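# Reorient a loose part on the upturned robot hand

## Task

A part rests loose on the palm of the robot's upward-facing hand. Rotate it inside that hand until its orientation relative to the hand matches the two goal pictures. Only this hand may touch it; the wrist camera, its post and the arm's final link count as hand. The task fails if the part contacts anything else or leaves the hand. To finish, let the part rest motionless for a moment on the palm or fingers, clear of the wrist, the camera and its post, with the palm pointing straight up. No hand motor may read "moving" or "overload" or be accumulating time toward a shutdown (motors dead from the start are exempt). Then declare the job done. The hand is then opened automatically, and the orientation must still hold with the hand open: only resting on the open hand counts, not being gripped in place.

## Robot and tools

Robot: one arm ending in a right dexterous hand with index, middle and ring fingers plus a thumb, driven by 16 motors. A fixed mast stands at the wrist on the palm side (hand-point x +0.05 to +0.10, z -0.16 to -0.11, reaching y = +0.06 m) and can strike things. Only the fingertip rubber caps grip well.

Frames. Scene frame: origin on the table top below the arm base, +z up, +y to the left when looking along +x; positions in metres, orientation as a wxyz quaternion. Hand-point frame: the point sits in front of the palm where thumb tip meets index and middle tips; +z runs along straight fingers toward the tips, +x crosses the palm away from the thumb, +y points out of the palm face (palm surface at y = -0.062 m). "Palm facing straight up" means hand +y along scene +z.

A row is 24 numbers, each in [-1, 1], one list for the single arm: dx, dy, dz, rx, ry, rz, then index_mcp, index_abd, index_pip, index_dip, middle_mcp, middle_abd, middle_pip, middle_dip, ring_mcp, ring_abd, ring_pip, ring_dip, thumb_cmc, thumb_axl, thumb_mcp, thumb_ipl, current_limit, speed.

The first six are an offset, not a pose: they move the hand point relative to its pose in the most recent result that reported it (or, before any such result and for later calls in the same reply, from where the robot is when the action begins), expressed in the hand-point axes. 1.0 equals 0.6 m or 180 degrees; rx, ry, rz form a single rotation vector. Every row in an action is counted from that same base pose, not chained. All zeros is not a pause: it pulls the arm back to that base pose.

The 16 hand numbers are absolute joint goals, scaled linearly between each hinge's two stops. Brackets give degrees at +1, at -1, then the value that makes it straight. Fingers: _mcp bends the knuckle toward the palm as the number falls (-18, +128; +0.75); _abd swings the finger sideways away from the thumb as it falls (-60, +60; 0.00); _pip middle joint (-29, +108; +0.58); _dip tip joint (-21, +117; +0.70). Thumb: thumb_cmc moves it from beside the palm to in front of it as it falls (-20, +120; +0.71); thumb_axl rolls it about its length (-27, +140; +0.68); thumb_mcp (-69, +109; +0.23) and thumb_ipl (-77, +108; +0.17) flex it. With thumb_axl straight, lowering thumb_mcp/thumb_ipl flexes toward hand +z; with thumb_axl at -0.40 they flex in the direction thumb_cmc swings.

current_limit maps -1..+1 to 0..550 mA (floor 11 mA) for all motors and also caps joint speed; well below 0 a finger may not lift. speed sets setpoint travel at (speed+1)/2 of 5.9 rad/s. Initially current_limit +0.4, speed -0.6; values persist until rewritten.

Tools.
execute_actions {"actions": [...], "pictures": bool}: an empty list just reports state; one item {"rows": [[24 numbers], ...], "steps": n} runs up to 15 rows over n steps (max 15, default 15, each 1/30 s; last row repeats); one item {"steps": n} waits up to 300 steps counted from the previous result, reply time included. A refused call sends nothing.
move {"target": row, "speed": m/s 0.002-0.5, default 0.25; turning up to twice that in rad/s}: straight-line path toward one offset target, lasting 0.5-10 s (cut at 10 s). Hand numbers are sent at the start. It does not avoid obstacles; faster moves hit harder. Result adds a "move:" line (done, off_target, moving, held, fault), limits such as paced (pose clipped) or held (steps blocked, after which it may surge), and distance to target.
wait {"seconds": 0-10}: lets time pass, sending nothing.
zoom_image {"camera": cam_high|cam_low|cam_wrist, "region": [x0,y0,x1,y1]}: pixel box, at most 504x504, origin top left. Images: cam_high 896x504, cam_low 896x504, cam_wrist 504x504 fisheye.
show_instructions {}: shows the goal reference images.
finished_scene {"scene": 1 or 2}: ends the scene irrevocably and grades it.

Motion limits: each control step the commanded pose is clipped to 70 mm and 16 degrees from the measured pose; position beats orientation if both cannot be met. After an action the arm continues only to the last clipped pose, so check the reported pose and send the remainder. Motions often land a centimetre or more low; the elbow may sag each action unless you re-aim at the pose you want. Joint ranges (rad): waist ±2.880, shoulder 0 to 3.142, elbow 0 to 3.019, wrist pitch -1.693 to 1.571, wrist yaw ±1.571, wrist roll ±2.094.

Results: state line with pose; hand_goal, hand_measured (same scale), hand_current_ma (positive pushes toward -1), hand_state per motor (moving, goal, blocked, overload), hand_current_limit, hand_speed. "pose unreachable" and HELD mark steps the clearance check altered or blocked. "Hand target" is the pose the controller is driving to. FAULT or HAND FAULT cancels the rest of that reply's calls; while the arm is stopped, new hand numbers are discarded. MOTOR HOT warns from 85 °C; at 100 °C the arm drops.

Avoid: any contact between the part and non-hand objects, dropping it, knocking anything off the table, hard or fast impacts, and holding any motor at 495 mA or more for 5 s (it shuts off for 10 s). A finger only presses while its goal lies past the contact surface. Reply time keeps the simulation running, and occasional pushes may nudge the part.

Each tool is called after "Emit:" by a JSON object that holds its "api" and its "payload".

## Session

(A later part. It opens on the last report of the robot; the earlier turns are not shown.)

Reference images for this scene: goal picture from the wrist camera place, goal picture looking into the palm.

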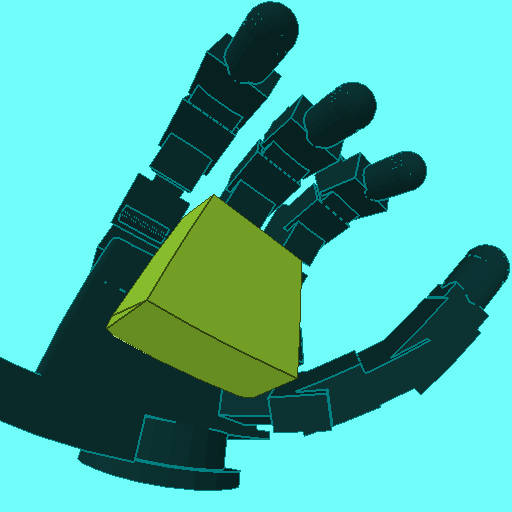

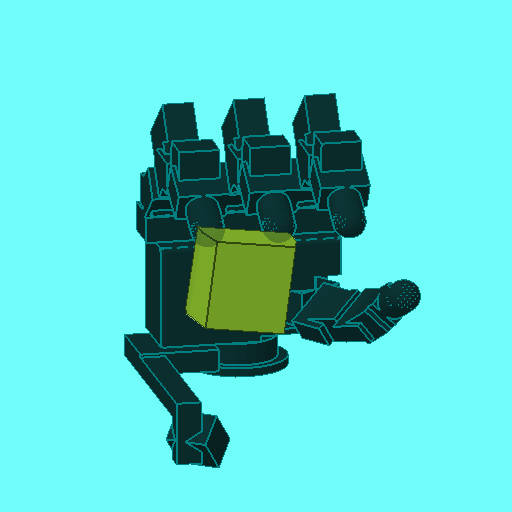

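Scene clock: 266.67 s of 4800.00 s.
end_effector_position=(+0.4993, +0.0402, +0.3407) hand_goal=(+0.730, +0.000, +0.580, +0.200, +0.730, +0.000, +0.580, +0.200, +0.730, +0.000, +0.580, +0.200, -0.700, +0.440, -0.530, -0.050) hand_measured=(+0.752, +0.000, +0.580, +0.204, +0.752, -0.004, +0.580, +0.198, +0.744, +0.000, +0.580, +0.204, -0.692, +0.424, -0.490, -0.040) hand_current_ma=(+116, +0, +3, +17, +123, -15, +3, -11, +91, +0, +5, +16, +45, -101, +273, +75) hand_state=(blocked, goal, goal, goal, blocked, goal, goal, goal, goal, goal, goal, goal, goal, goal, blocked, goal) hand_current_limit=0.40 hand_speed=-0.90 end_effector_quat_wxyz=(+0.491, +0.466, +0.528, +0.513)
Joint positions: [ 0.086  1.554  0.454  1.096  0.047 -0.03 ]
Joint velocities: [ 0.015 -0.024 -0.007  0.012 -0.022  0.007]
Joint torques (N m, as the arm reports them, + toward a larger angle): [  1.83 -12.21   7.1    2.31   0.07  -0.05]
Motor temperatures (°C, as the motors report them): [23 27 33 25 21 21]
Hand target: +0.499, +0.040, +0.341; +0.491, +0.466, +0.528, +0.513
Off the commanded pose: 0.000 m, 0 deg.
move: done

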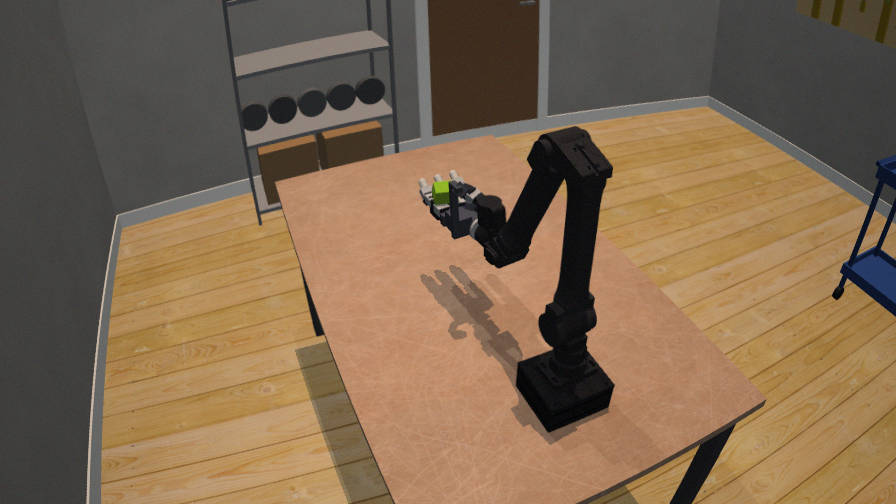

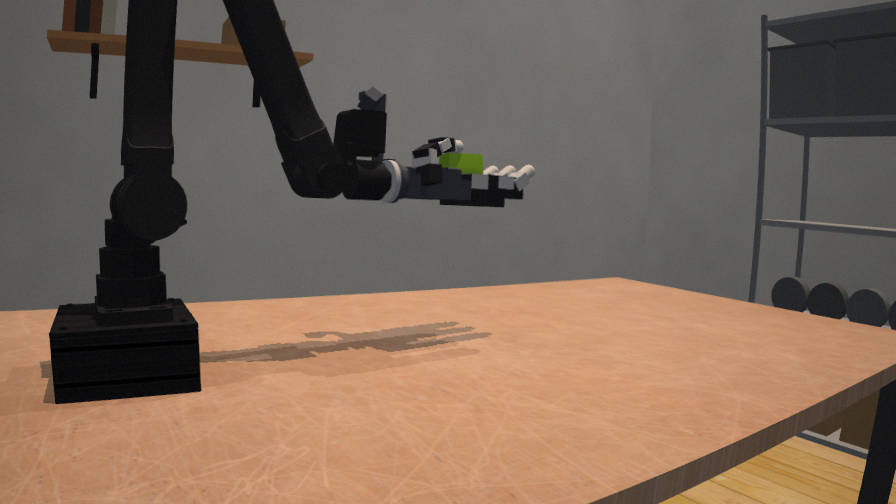

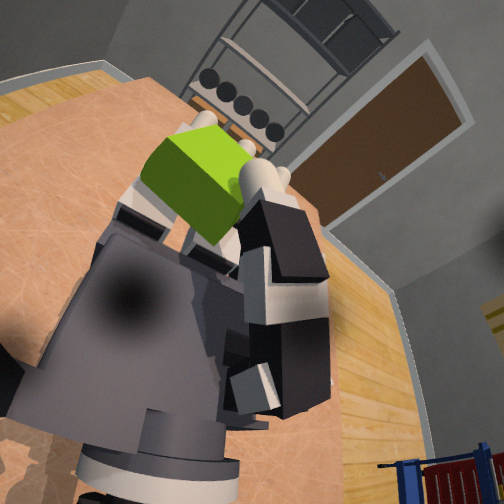

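Emit:
{"api": "move", "payload": {"target": [0,0,0,0,0,0,0.73,0,0.58,0.2,0.73,0,0.58,0.2,0.73,0,0.58,0.2,-0.7,0.49,-0.54,-0.05,0.4,-0.9]}}

Emit:
{"api": "move", "payload": {"target": [0,0,0,0,0,0,0.73,0,0.58,0.6,0.73,0,0.58,0.6,0.73,0,0.58,0.6,-0.7,0.475,0.0,-0.05,0.4,-0.6]}}

Emit:
{"api": "zoom_image", "payload": {"camera": "cam_wrist", "region": [80, 80, 320, 320]}}

Emit:
{"api": "show_instructions", "payload": {}}

Scene clock: 271.37 s of 4800.00 s.
end_effector_position=(+0.4993, +0.0402, +0.3407) hand_goal=(+0.730, +0.000, +0.580, +0.200, +0.730, +0.000, +0.580, +0.200, +0.730, +0.000, +0.580, +0.200, -0.700, +0.490, -0.540, -0.050) hand_measured=(+0.752, +0.000, +0.580, +0.204, +0.752, -0.004, +0.580, +0.198, +0.744, +0.000, +0.580, +0.204, -0.692, +0.474, -0.498, -0.040) hand_current_ma=(+116, +0, +3, +17, +123, -15, +3, -11, +91, +0, +5, +16, +45, -104, +295, +75) hand_state=(blocked, goal, goal, goal, blocked, goal, goal, goal, goal, goal, goal, goal, goal, goal, blocked, goal) hand_current_limit=0.40 hand_speed=-0.90 end_effector_quat_wxyz=(+0.491, +0.466, +0.528, +0.513)
Joint positions: [ 0.086  1.554  0.454  1.096  0.047 -0.03 ]
Joint velocities: [-0.024 -0.015 -0.002 -0.002 -0.007  0.051]
Joint torques (N m, as the arm reports them, + toward a larger angle): [  2.05 -12.31   7.11   2.35   0.09  -0.05]
Motor temperatures (°C, as the motors report them): [23 27 33 25 21 21]
Hand target: +0.499, +0.040, +0.341; +0.491, +0.466, +0.528, +0.513
Off the commanded pose: 0.000 m, 0 deg.
move: done

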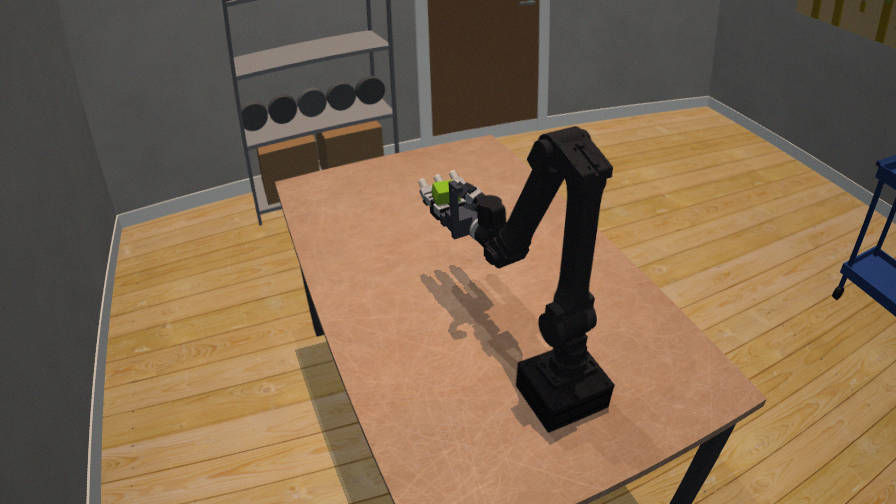

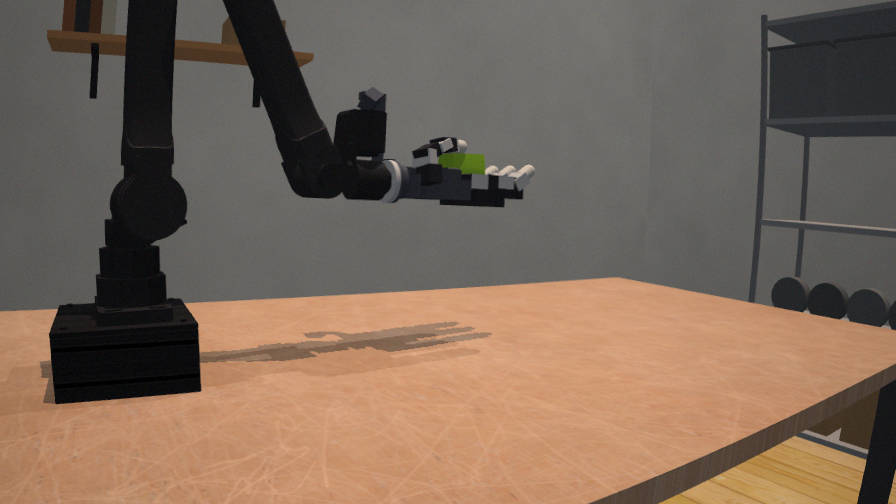

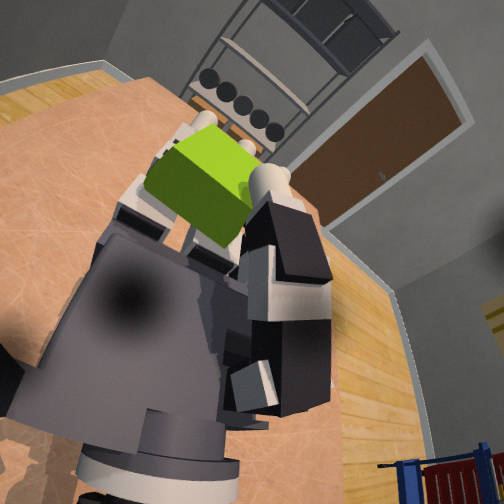

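Scene clock: 272.47 s of 4800.00 s.
end_effector_position=(+0.4993, +0.0402, +0.3407) hand_goal=(+0.730, +0.000, +0.580, +0.600, +0.730, +0.000, +0.580, +0.600, +0.730, +0.000, +0.580, +0.600, -0.700, +0.476, +0.000, -0.050) hand_measured=(+0.752, +0.000, +0.580, +0.598, +0.752, -0.004, +0.580, +0.598, +0.744, +0.000, +0.580, +0.598, -0.700, +0.472, -0.008, -0.050) hand_current_ma=(+116, +0, +3, -11, +123, -15, +3, -11, +92, +0, +5, -12, -1, -20, -52, +4) hand_state=(blocked, goal, goal, goal, blocked, goal, goal, goal, goal, goal, goal, goal, goal, goal, goal, goal) hand_current_limit=0.40 hand_speed=-0.60 end_effector_quat_wxyz=(+0.491, +0.466, +0.528, +0.513)
Joint positions: [ 0.086  1.554  0.454  1.096  0.047 -0.03 ]
Joint velocities: [-0.005  0.005 -0.012 -0.017  0.007 -0.066]
Joint torques (N m, as the arm reports them, + toward a larger angle): [  1.94 -12.18   7.07   2.3    0.07  -0.06]
Motor temperatures (°C, as the motors report them): [23 27 33 25 21 21]
Hand target: +0.499, +0.040, +0.341; +0.491, +0.466, +0.528, +0.513
Off the commanded pose: 0.000 m, 0 deg.
move: done

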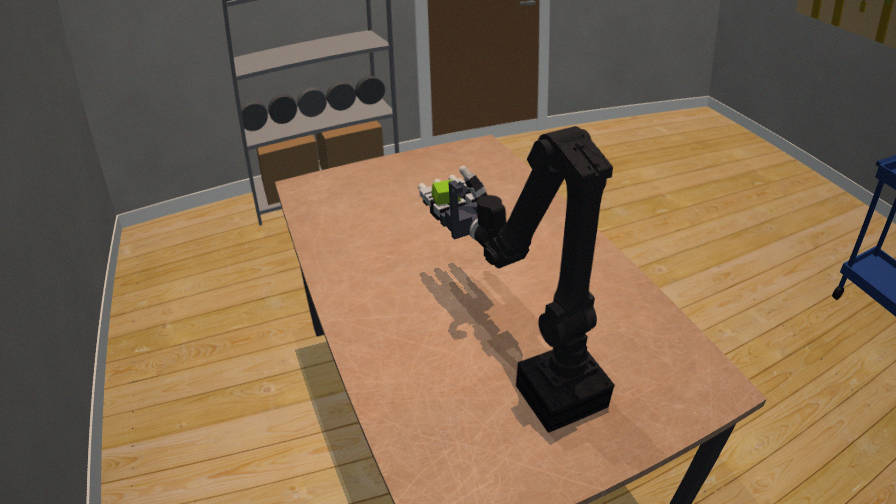

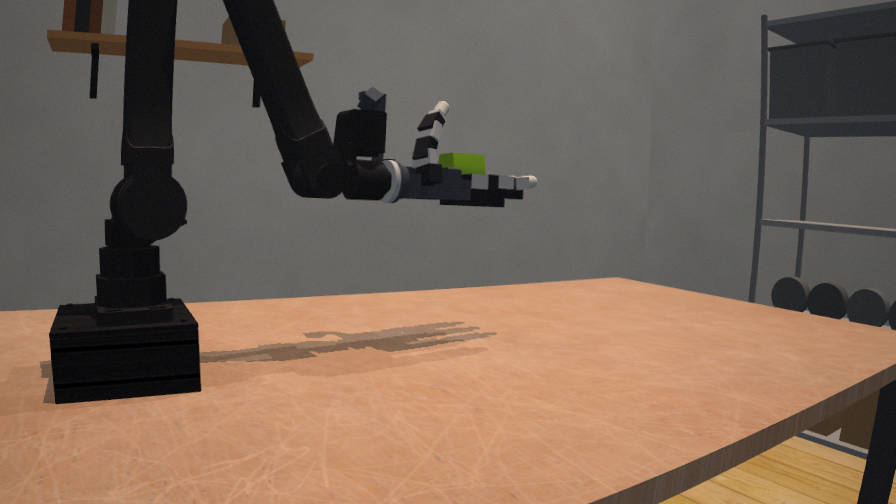

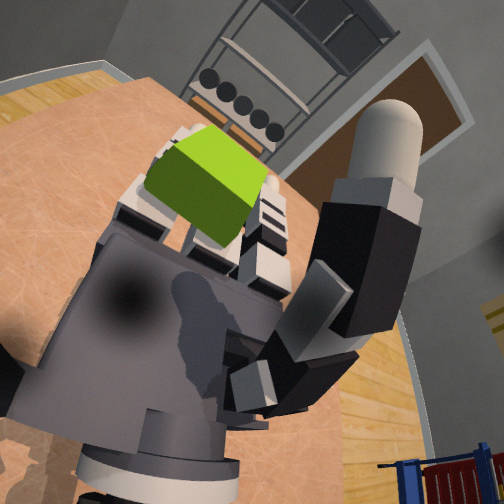

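Region (80, 80, 320, 320) of cam_wrist's 504x504 image, scaled by 2.100, with more detail than that image has.

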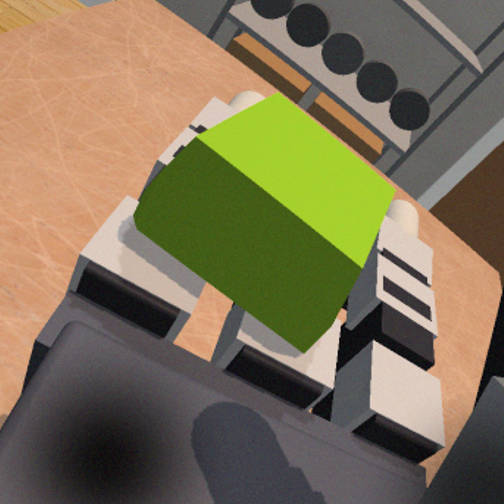

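Reference images for this scene: goal picture from the wrist camera place, goal picture looking into the palm.

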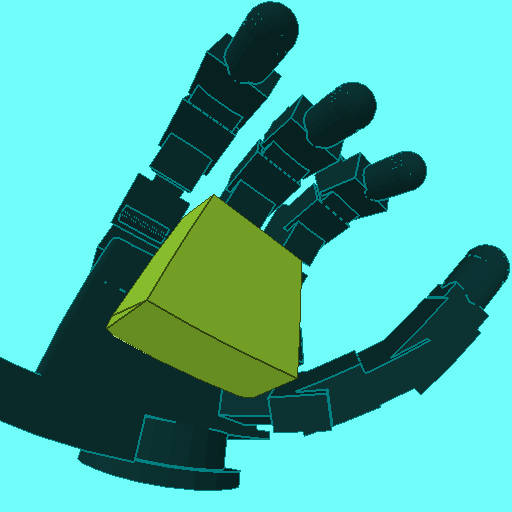

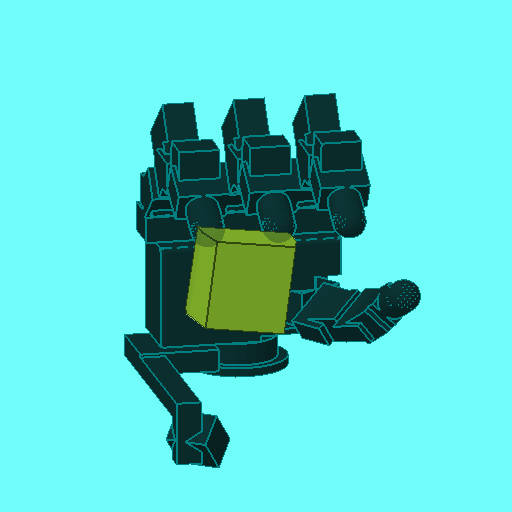

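Emit:
{"api": "move", "payload": {"target": [0,0,0,0,0,0,0.73,0,0.58,0.6,0.73,0,0.58,0.6,0.73,0,0.58,0.6,-0.7,0.475,-0.53,-0.05,0.4,-0.75]}}

Emit:
{"api": "move", "payload": {"target": [0,0,0,0,0,0,0.73,0,0.58,0.6,0.73,0,0.58,0.6,0.73,0,0.58,0.6,-0.7,0.525,-0.545,-0.05,0.4,-0.9]}}

Emit:
{"api": "move", "payload": {"target": [0,0,0,0,0,0,0.74,0,0.58,0.65,0.74,0,0.58,0.65,0.74,0,0.58,0.65,-0.7,0.51,0.1,-0.05,0.4,-0.6]}}

Emit:
{"api": "zoom_image", "payload": {"camera": "cam_wrist", "region": [80, 80, 320, 320]}}

Scene clock: 282.87 s of 4800.00 s.
end_effector_position=(+0.4993, +0.0402, +0.3407) hand_goal=(+0.730, +0.000, +0.580, +0.600, +0.730, +0.000, +0.580, +0.600, +0.730, +0.000, +0.580, +0.600, -0.700, +0.476, -0.530, -0.050) hand_measured=(+0.752, +0.000, +0.580, +0.598, +0.752, -0.004, +0.580, +0.598, +0.744, +0.000, +0.580, +0.598, -0.696, +0.474, -0.494, -0.044) hand_current_ma=(+116, +0, +3, -11, +123, -15, +3, -11, +92, +0, +5, -12, +21, -12, +253, +49) hand_state=(blocked, goal, goal, goal, blocked, goal, goal, goal, goal, goal, goal, goal, goal, goal, blocked, goal) hand_current_limit=0.40 hand_speed=-0.75 end_effector_quat_wxyz=(+0.491, +0.466, +0.528, +0.513)
Joint positions: [ 0.086  1.554  0.454  1.096  0.047 -0.03 ]
Joint velocities: [-0.024 -0.015 -0.012  0.007  0.007 -0.051]
Joint torques (N m, as the arm reports them, + toward a larger angle): [  2.15 -12.03   7.1    2.28   0.08  -0.05]
Motor temperatures (°C, as the motors report them): [23 27 33 26 21 21]
Hand target: +0.499, +0.040, +0.341; +0.491, +0.466, +0.528, +0.513
Off the commanded pose: 0.000 m, 0 deg.
move: done

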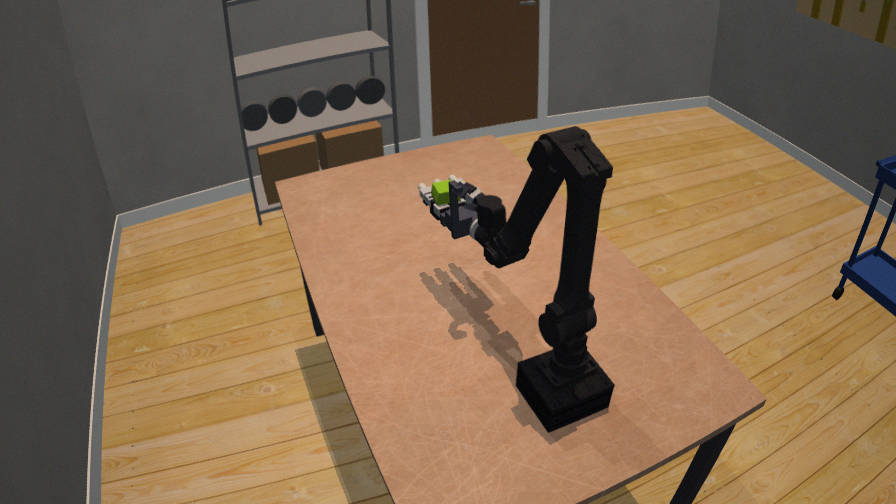

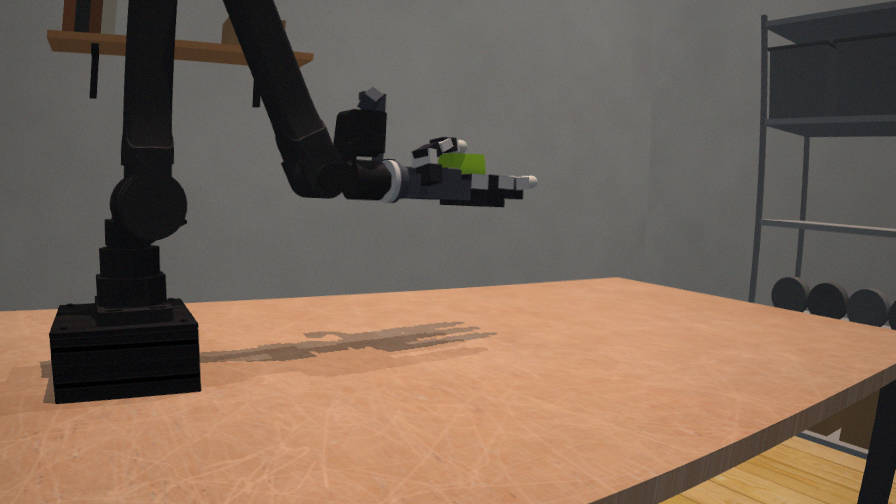

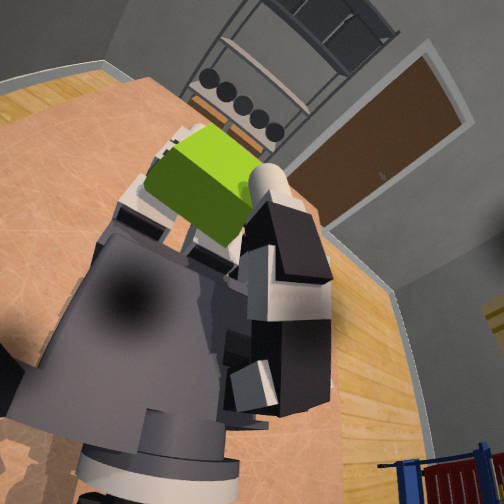

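Scene clock: 283.37 s of 4800.00 s.
end_effector_position=(+0.4993, +0.0402, +0.3407) hand_goal=(+0.730, +0.000, +0.580, +0.600, +0.730, +0.000, +0.580, +0.600, +0.730, +0.000, +0.580, +0.600, -0.700, +0.526, -0.544, -0.050) hand_measured=(+0.752, +0.000, +0.580, +0.598, +0.752, -0.004, +0.580, +0.598, +0.744, +0.000, +0.580, +0.598, -0.696, +0.510, -0.500, -0.040) hand_current_ma=(+116, +0, +3, -11, +123, -15, +3, -11, +92, +0, +5, -12, +23, -100, +297, +70) hand_state=(blocked, goal, goal, goal, blocked, goal, goal, goal, goal, goal, goal, goal, goal, goal, blocked, goal) hand_current_limit=0.40 hand_speed=-0.90 end_effector_quat_wxyz=(+0.491, +0.466, +0.528, +0.513)
Joint positions: [ 0.086  1.554  0.454  1.096  0.047 -0.03 ]
Joint velocities: [-0.015 -0.005 -0.007 -0.007  0.022 -0.007]
Joint torques (N m, as the arm reports them, + toward a larger angle): [  2.02 -12.07   7.07   2.34   0.09  -0.07]
Motor temperatures (°C, as the motors report them): [23 27 33 26 21 21]
Hand target: +0.499, +0.040, +0.341; +0.491, +0.466, +0.528, +0.513
Off the commanded pose: 0.000 m, 0 deg.
move: done

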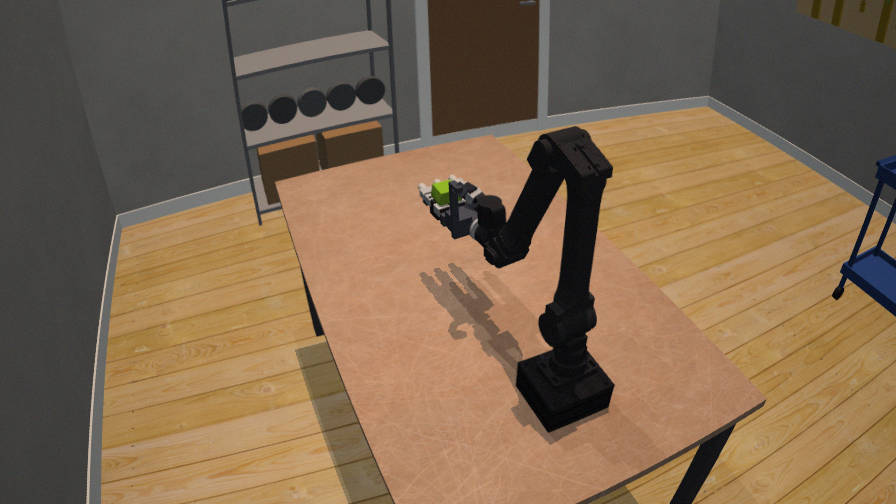

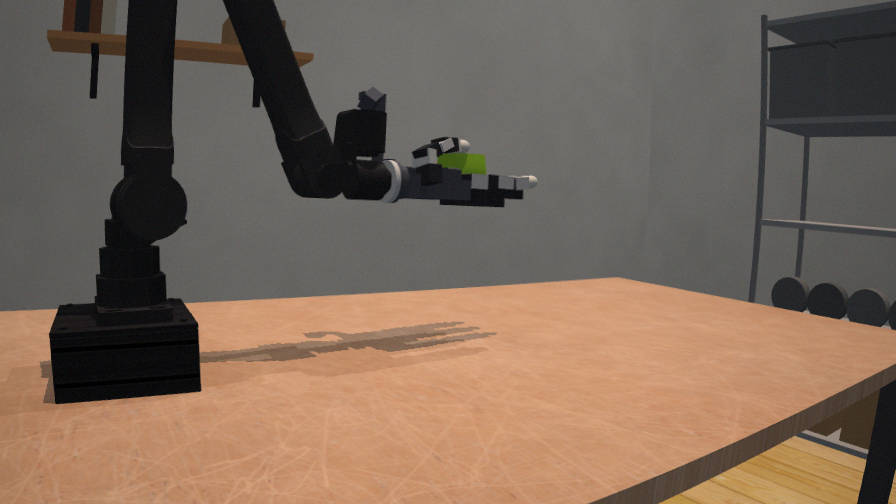

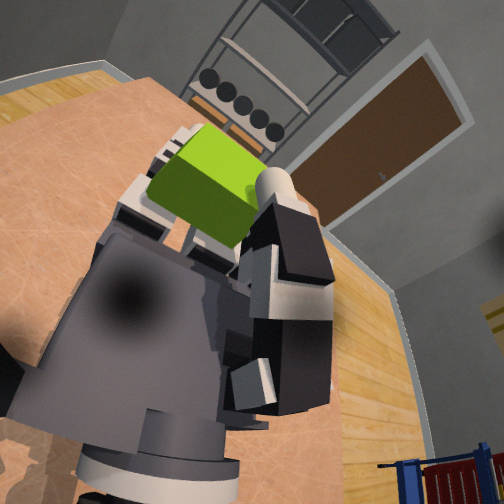

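Scene clock: 284.60 s of 4800.00 s.
end_effector_position=(+0.4993, +0.0402, +0.3407) hand_goal=(+0.740, +0.000, +0.580, +0.650, +0.740, +0.000, +0.580, +0.650, +0.740, +0.000, +0.580, +0.650, -0.700, +0.510, +0.100, -0.050) hand_measured=(+0.752, +0.000, +0.580, +0.648, +0.754, -0.004, +0.580, +0.648, +0.752, +0.000, +0.580, +0.648, -0.700, +0.508, +0.094, -0.050) hand_current_ma=(+66, +0, +3, -11, +83, -15, +3, -11, +79, +0, +5, -12, +0, -12, -41, +4) hand_state=(goal, goal, goal, goal, goal, goal, goal, goal, goal, goal, goal, goal, goal, goal, goal, goal) hand_current_limit=0.40 hand_speed=-0.60 end_effector_quat_wxyz=(+0.491, +0.466, +0.528, +0.513)
Joint positions: [ 0.086  1.554  0.454  1.096  0.047 -0.03 ]
Joint velocities: [ 0.015  0.005 -0.012 -0.012  0.037 -0.022]
Joint torques (N m, as the arm reports them, + toward a larger angle): [  2.24 -12.15   7.09   2.28   0.08  -0.05]
Motor temperatures (°C, as the motors report them): [23 27 33 26 21 21]
Hand target: +0.499, +0.040, +0.341; +0.491, +0.466, +0.528, +0.513
Off the commanded pose: 0.000 m, 0 deg.
move: done

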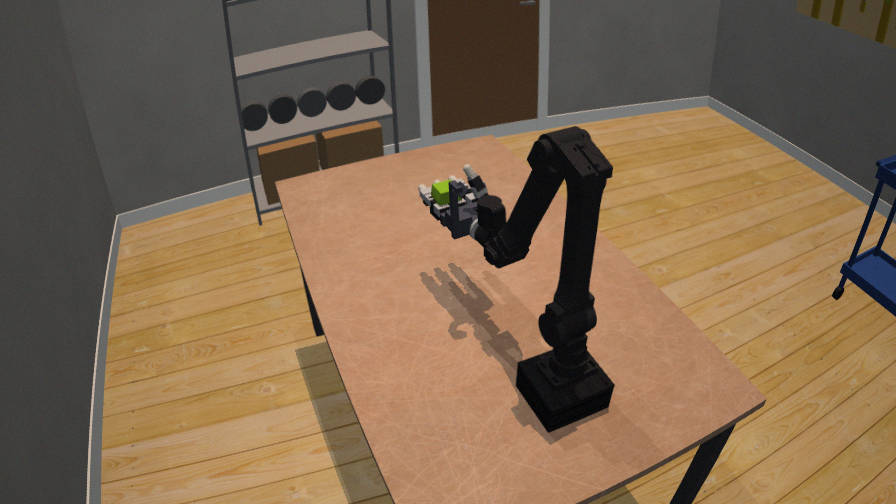

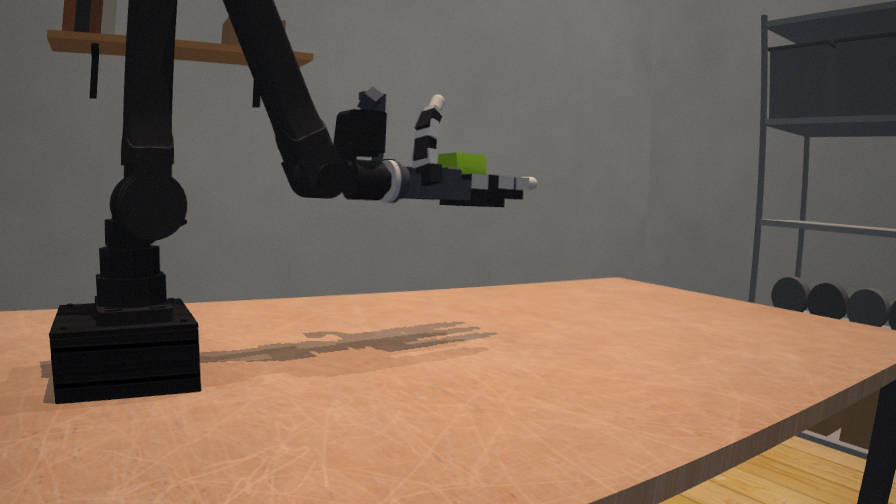

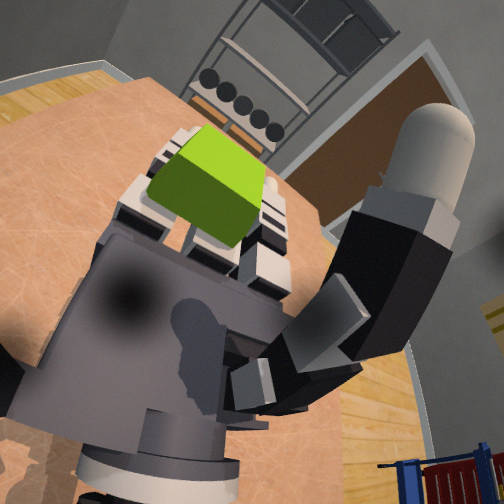

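Region (80, 80, 320, 320) of cam_wrist's 504x504 image, scaled by 2.100, with more detail than that image has.

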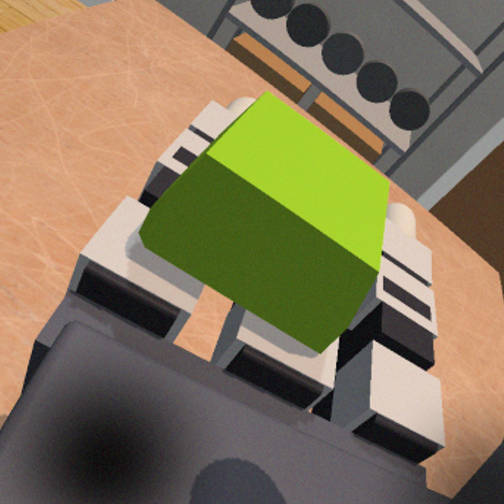

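Emit:
{"api": "finished_scene", "payload": {"scene": 2}}

The scene is finished: the task was done.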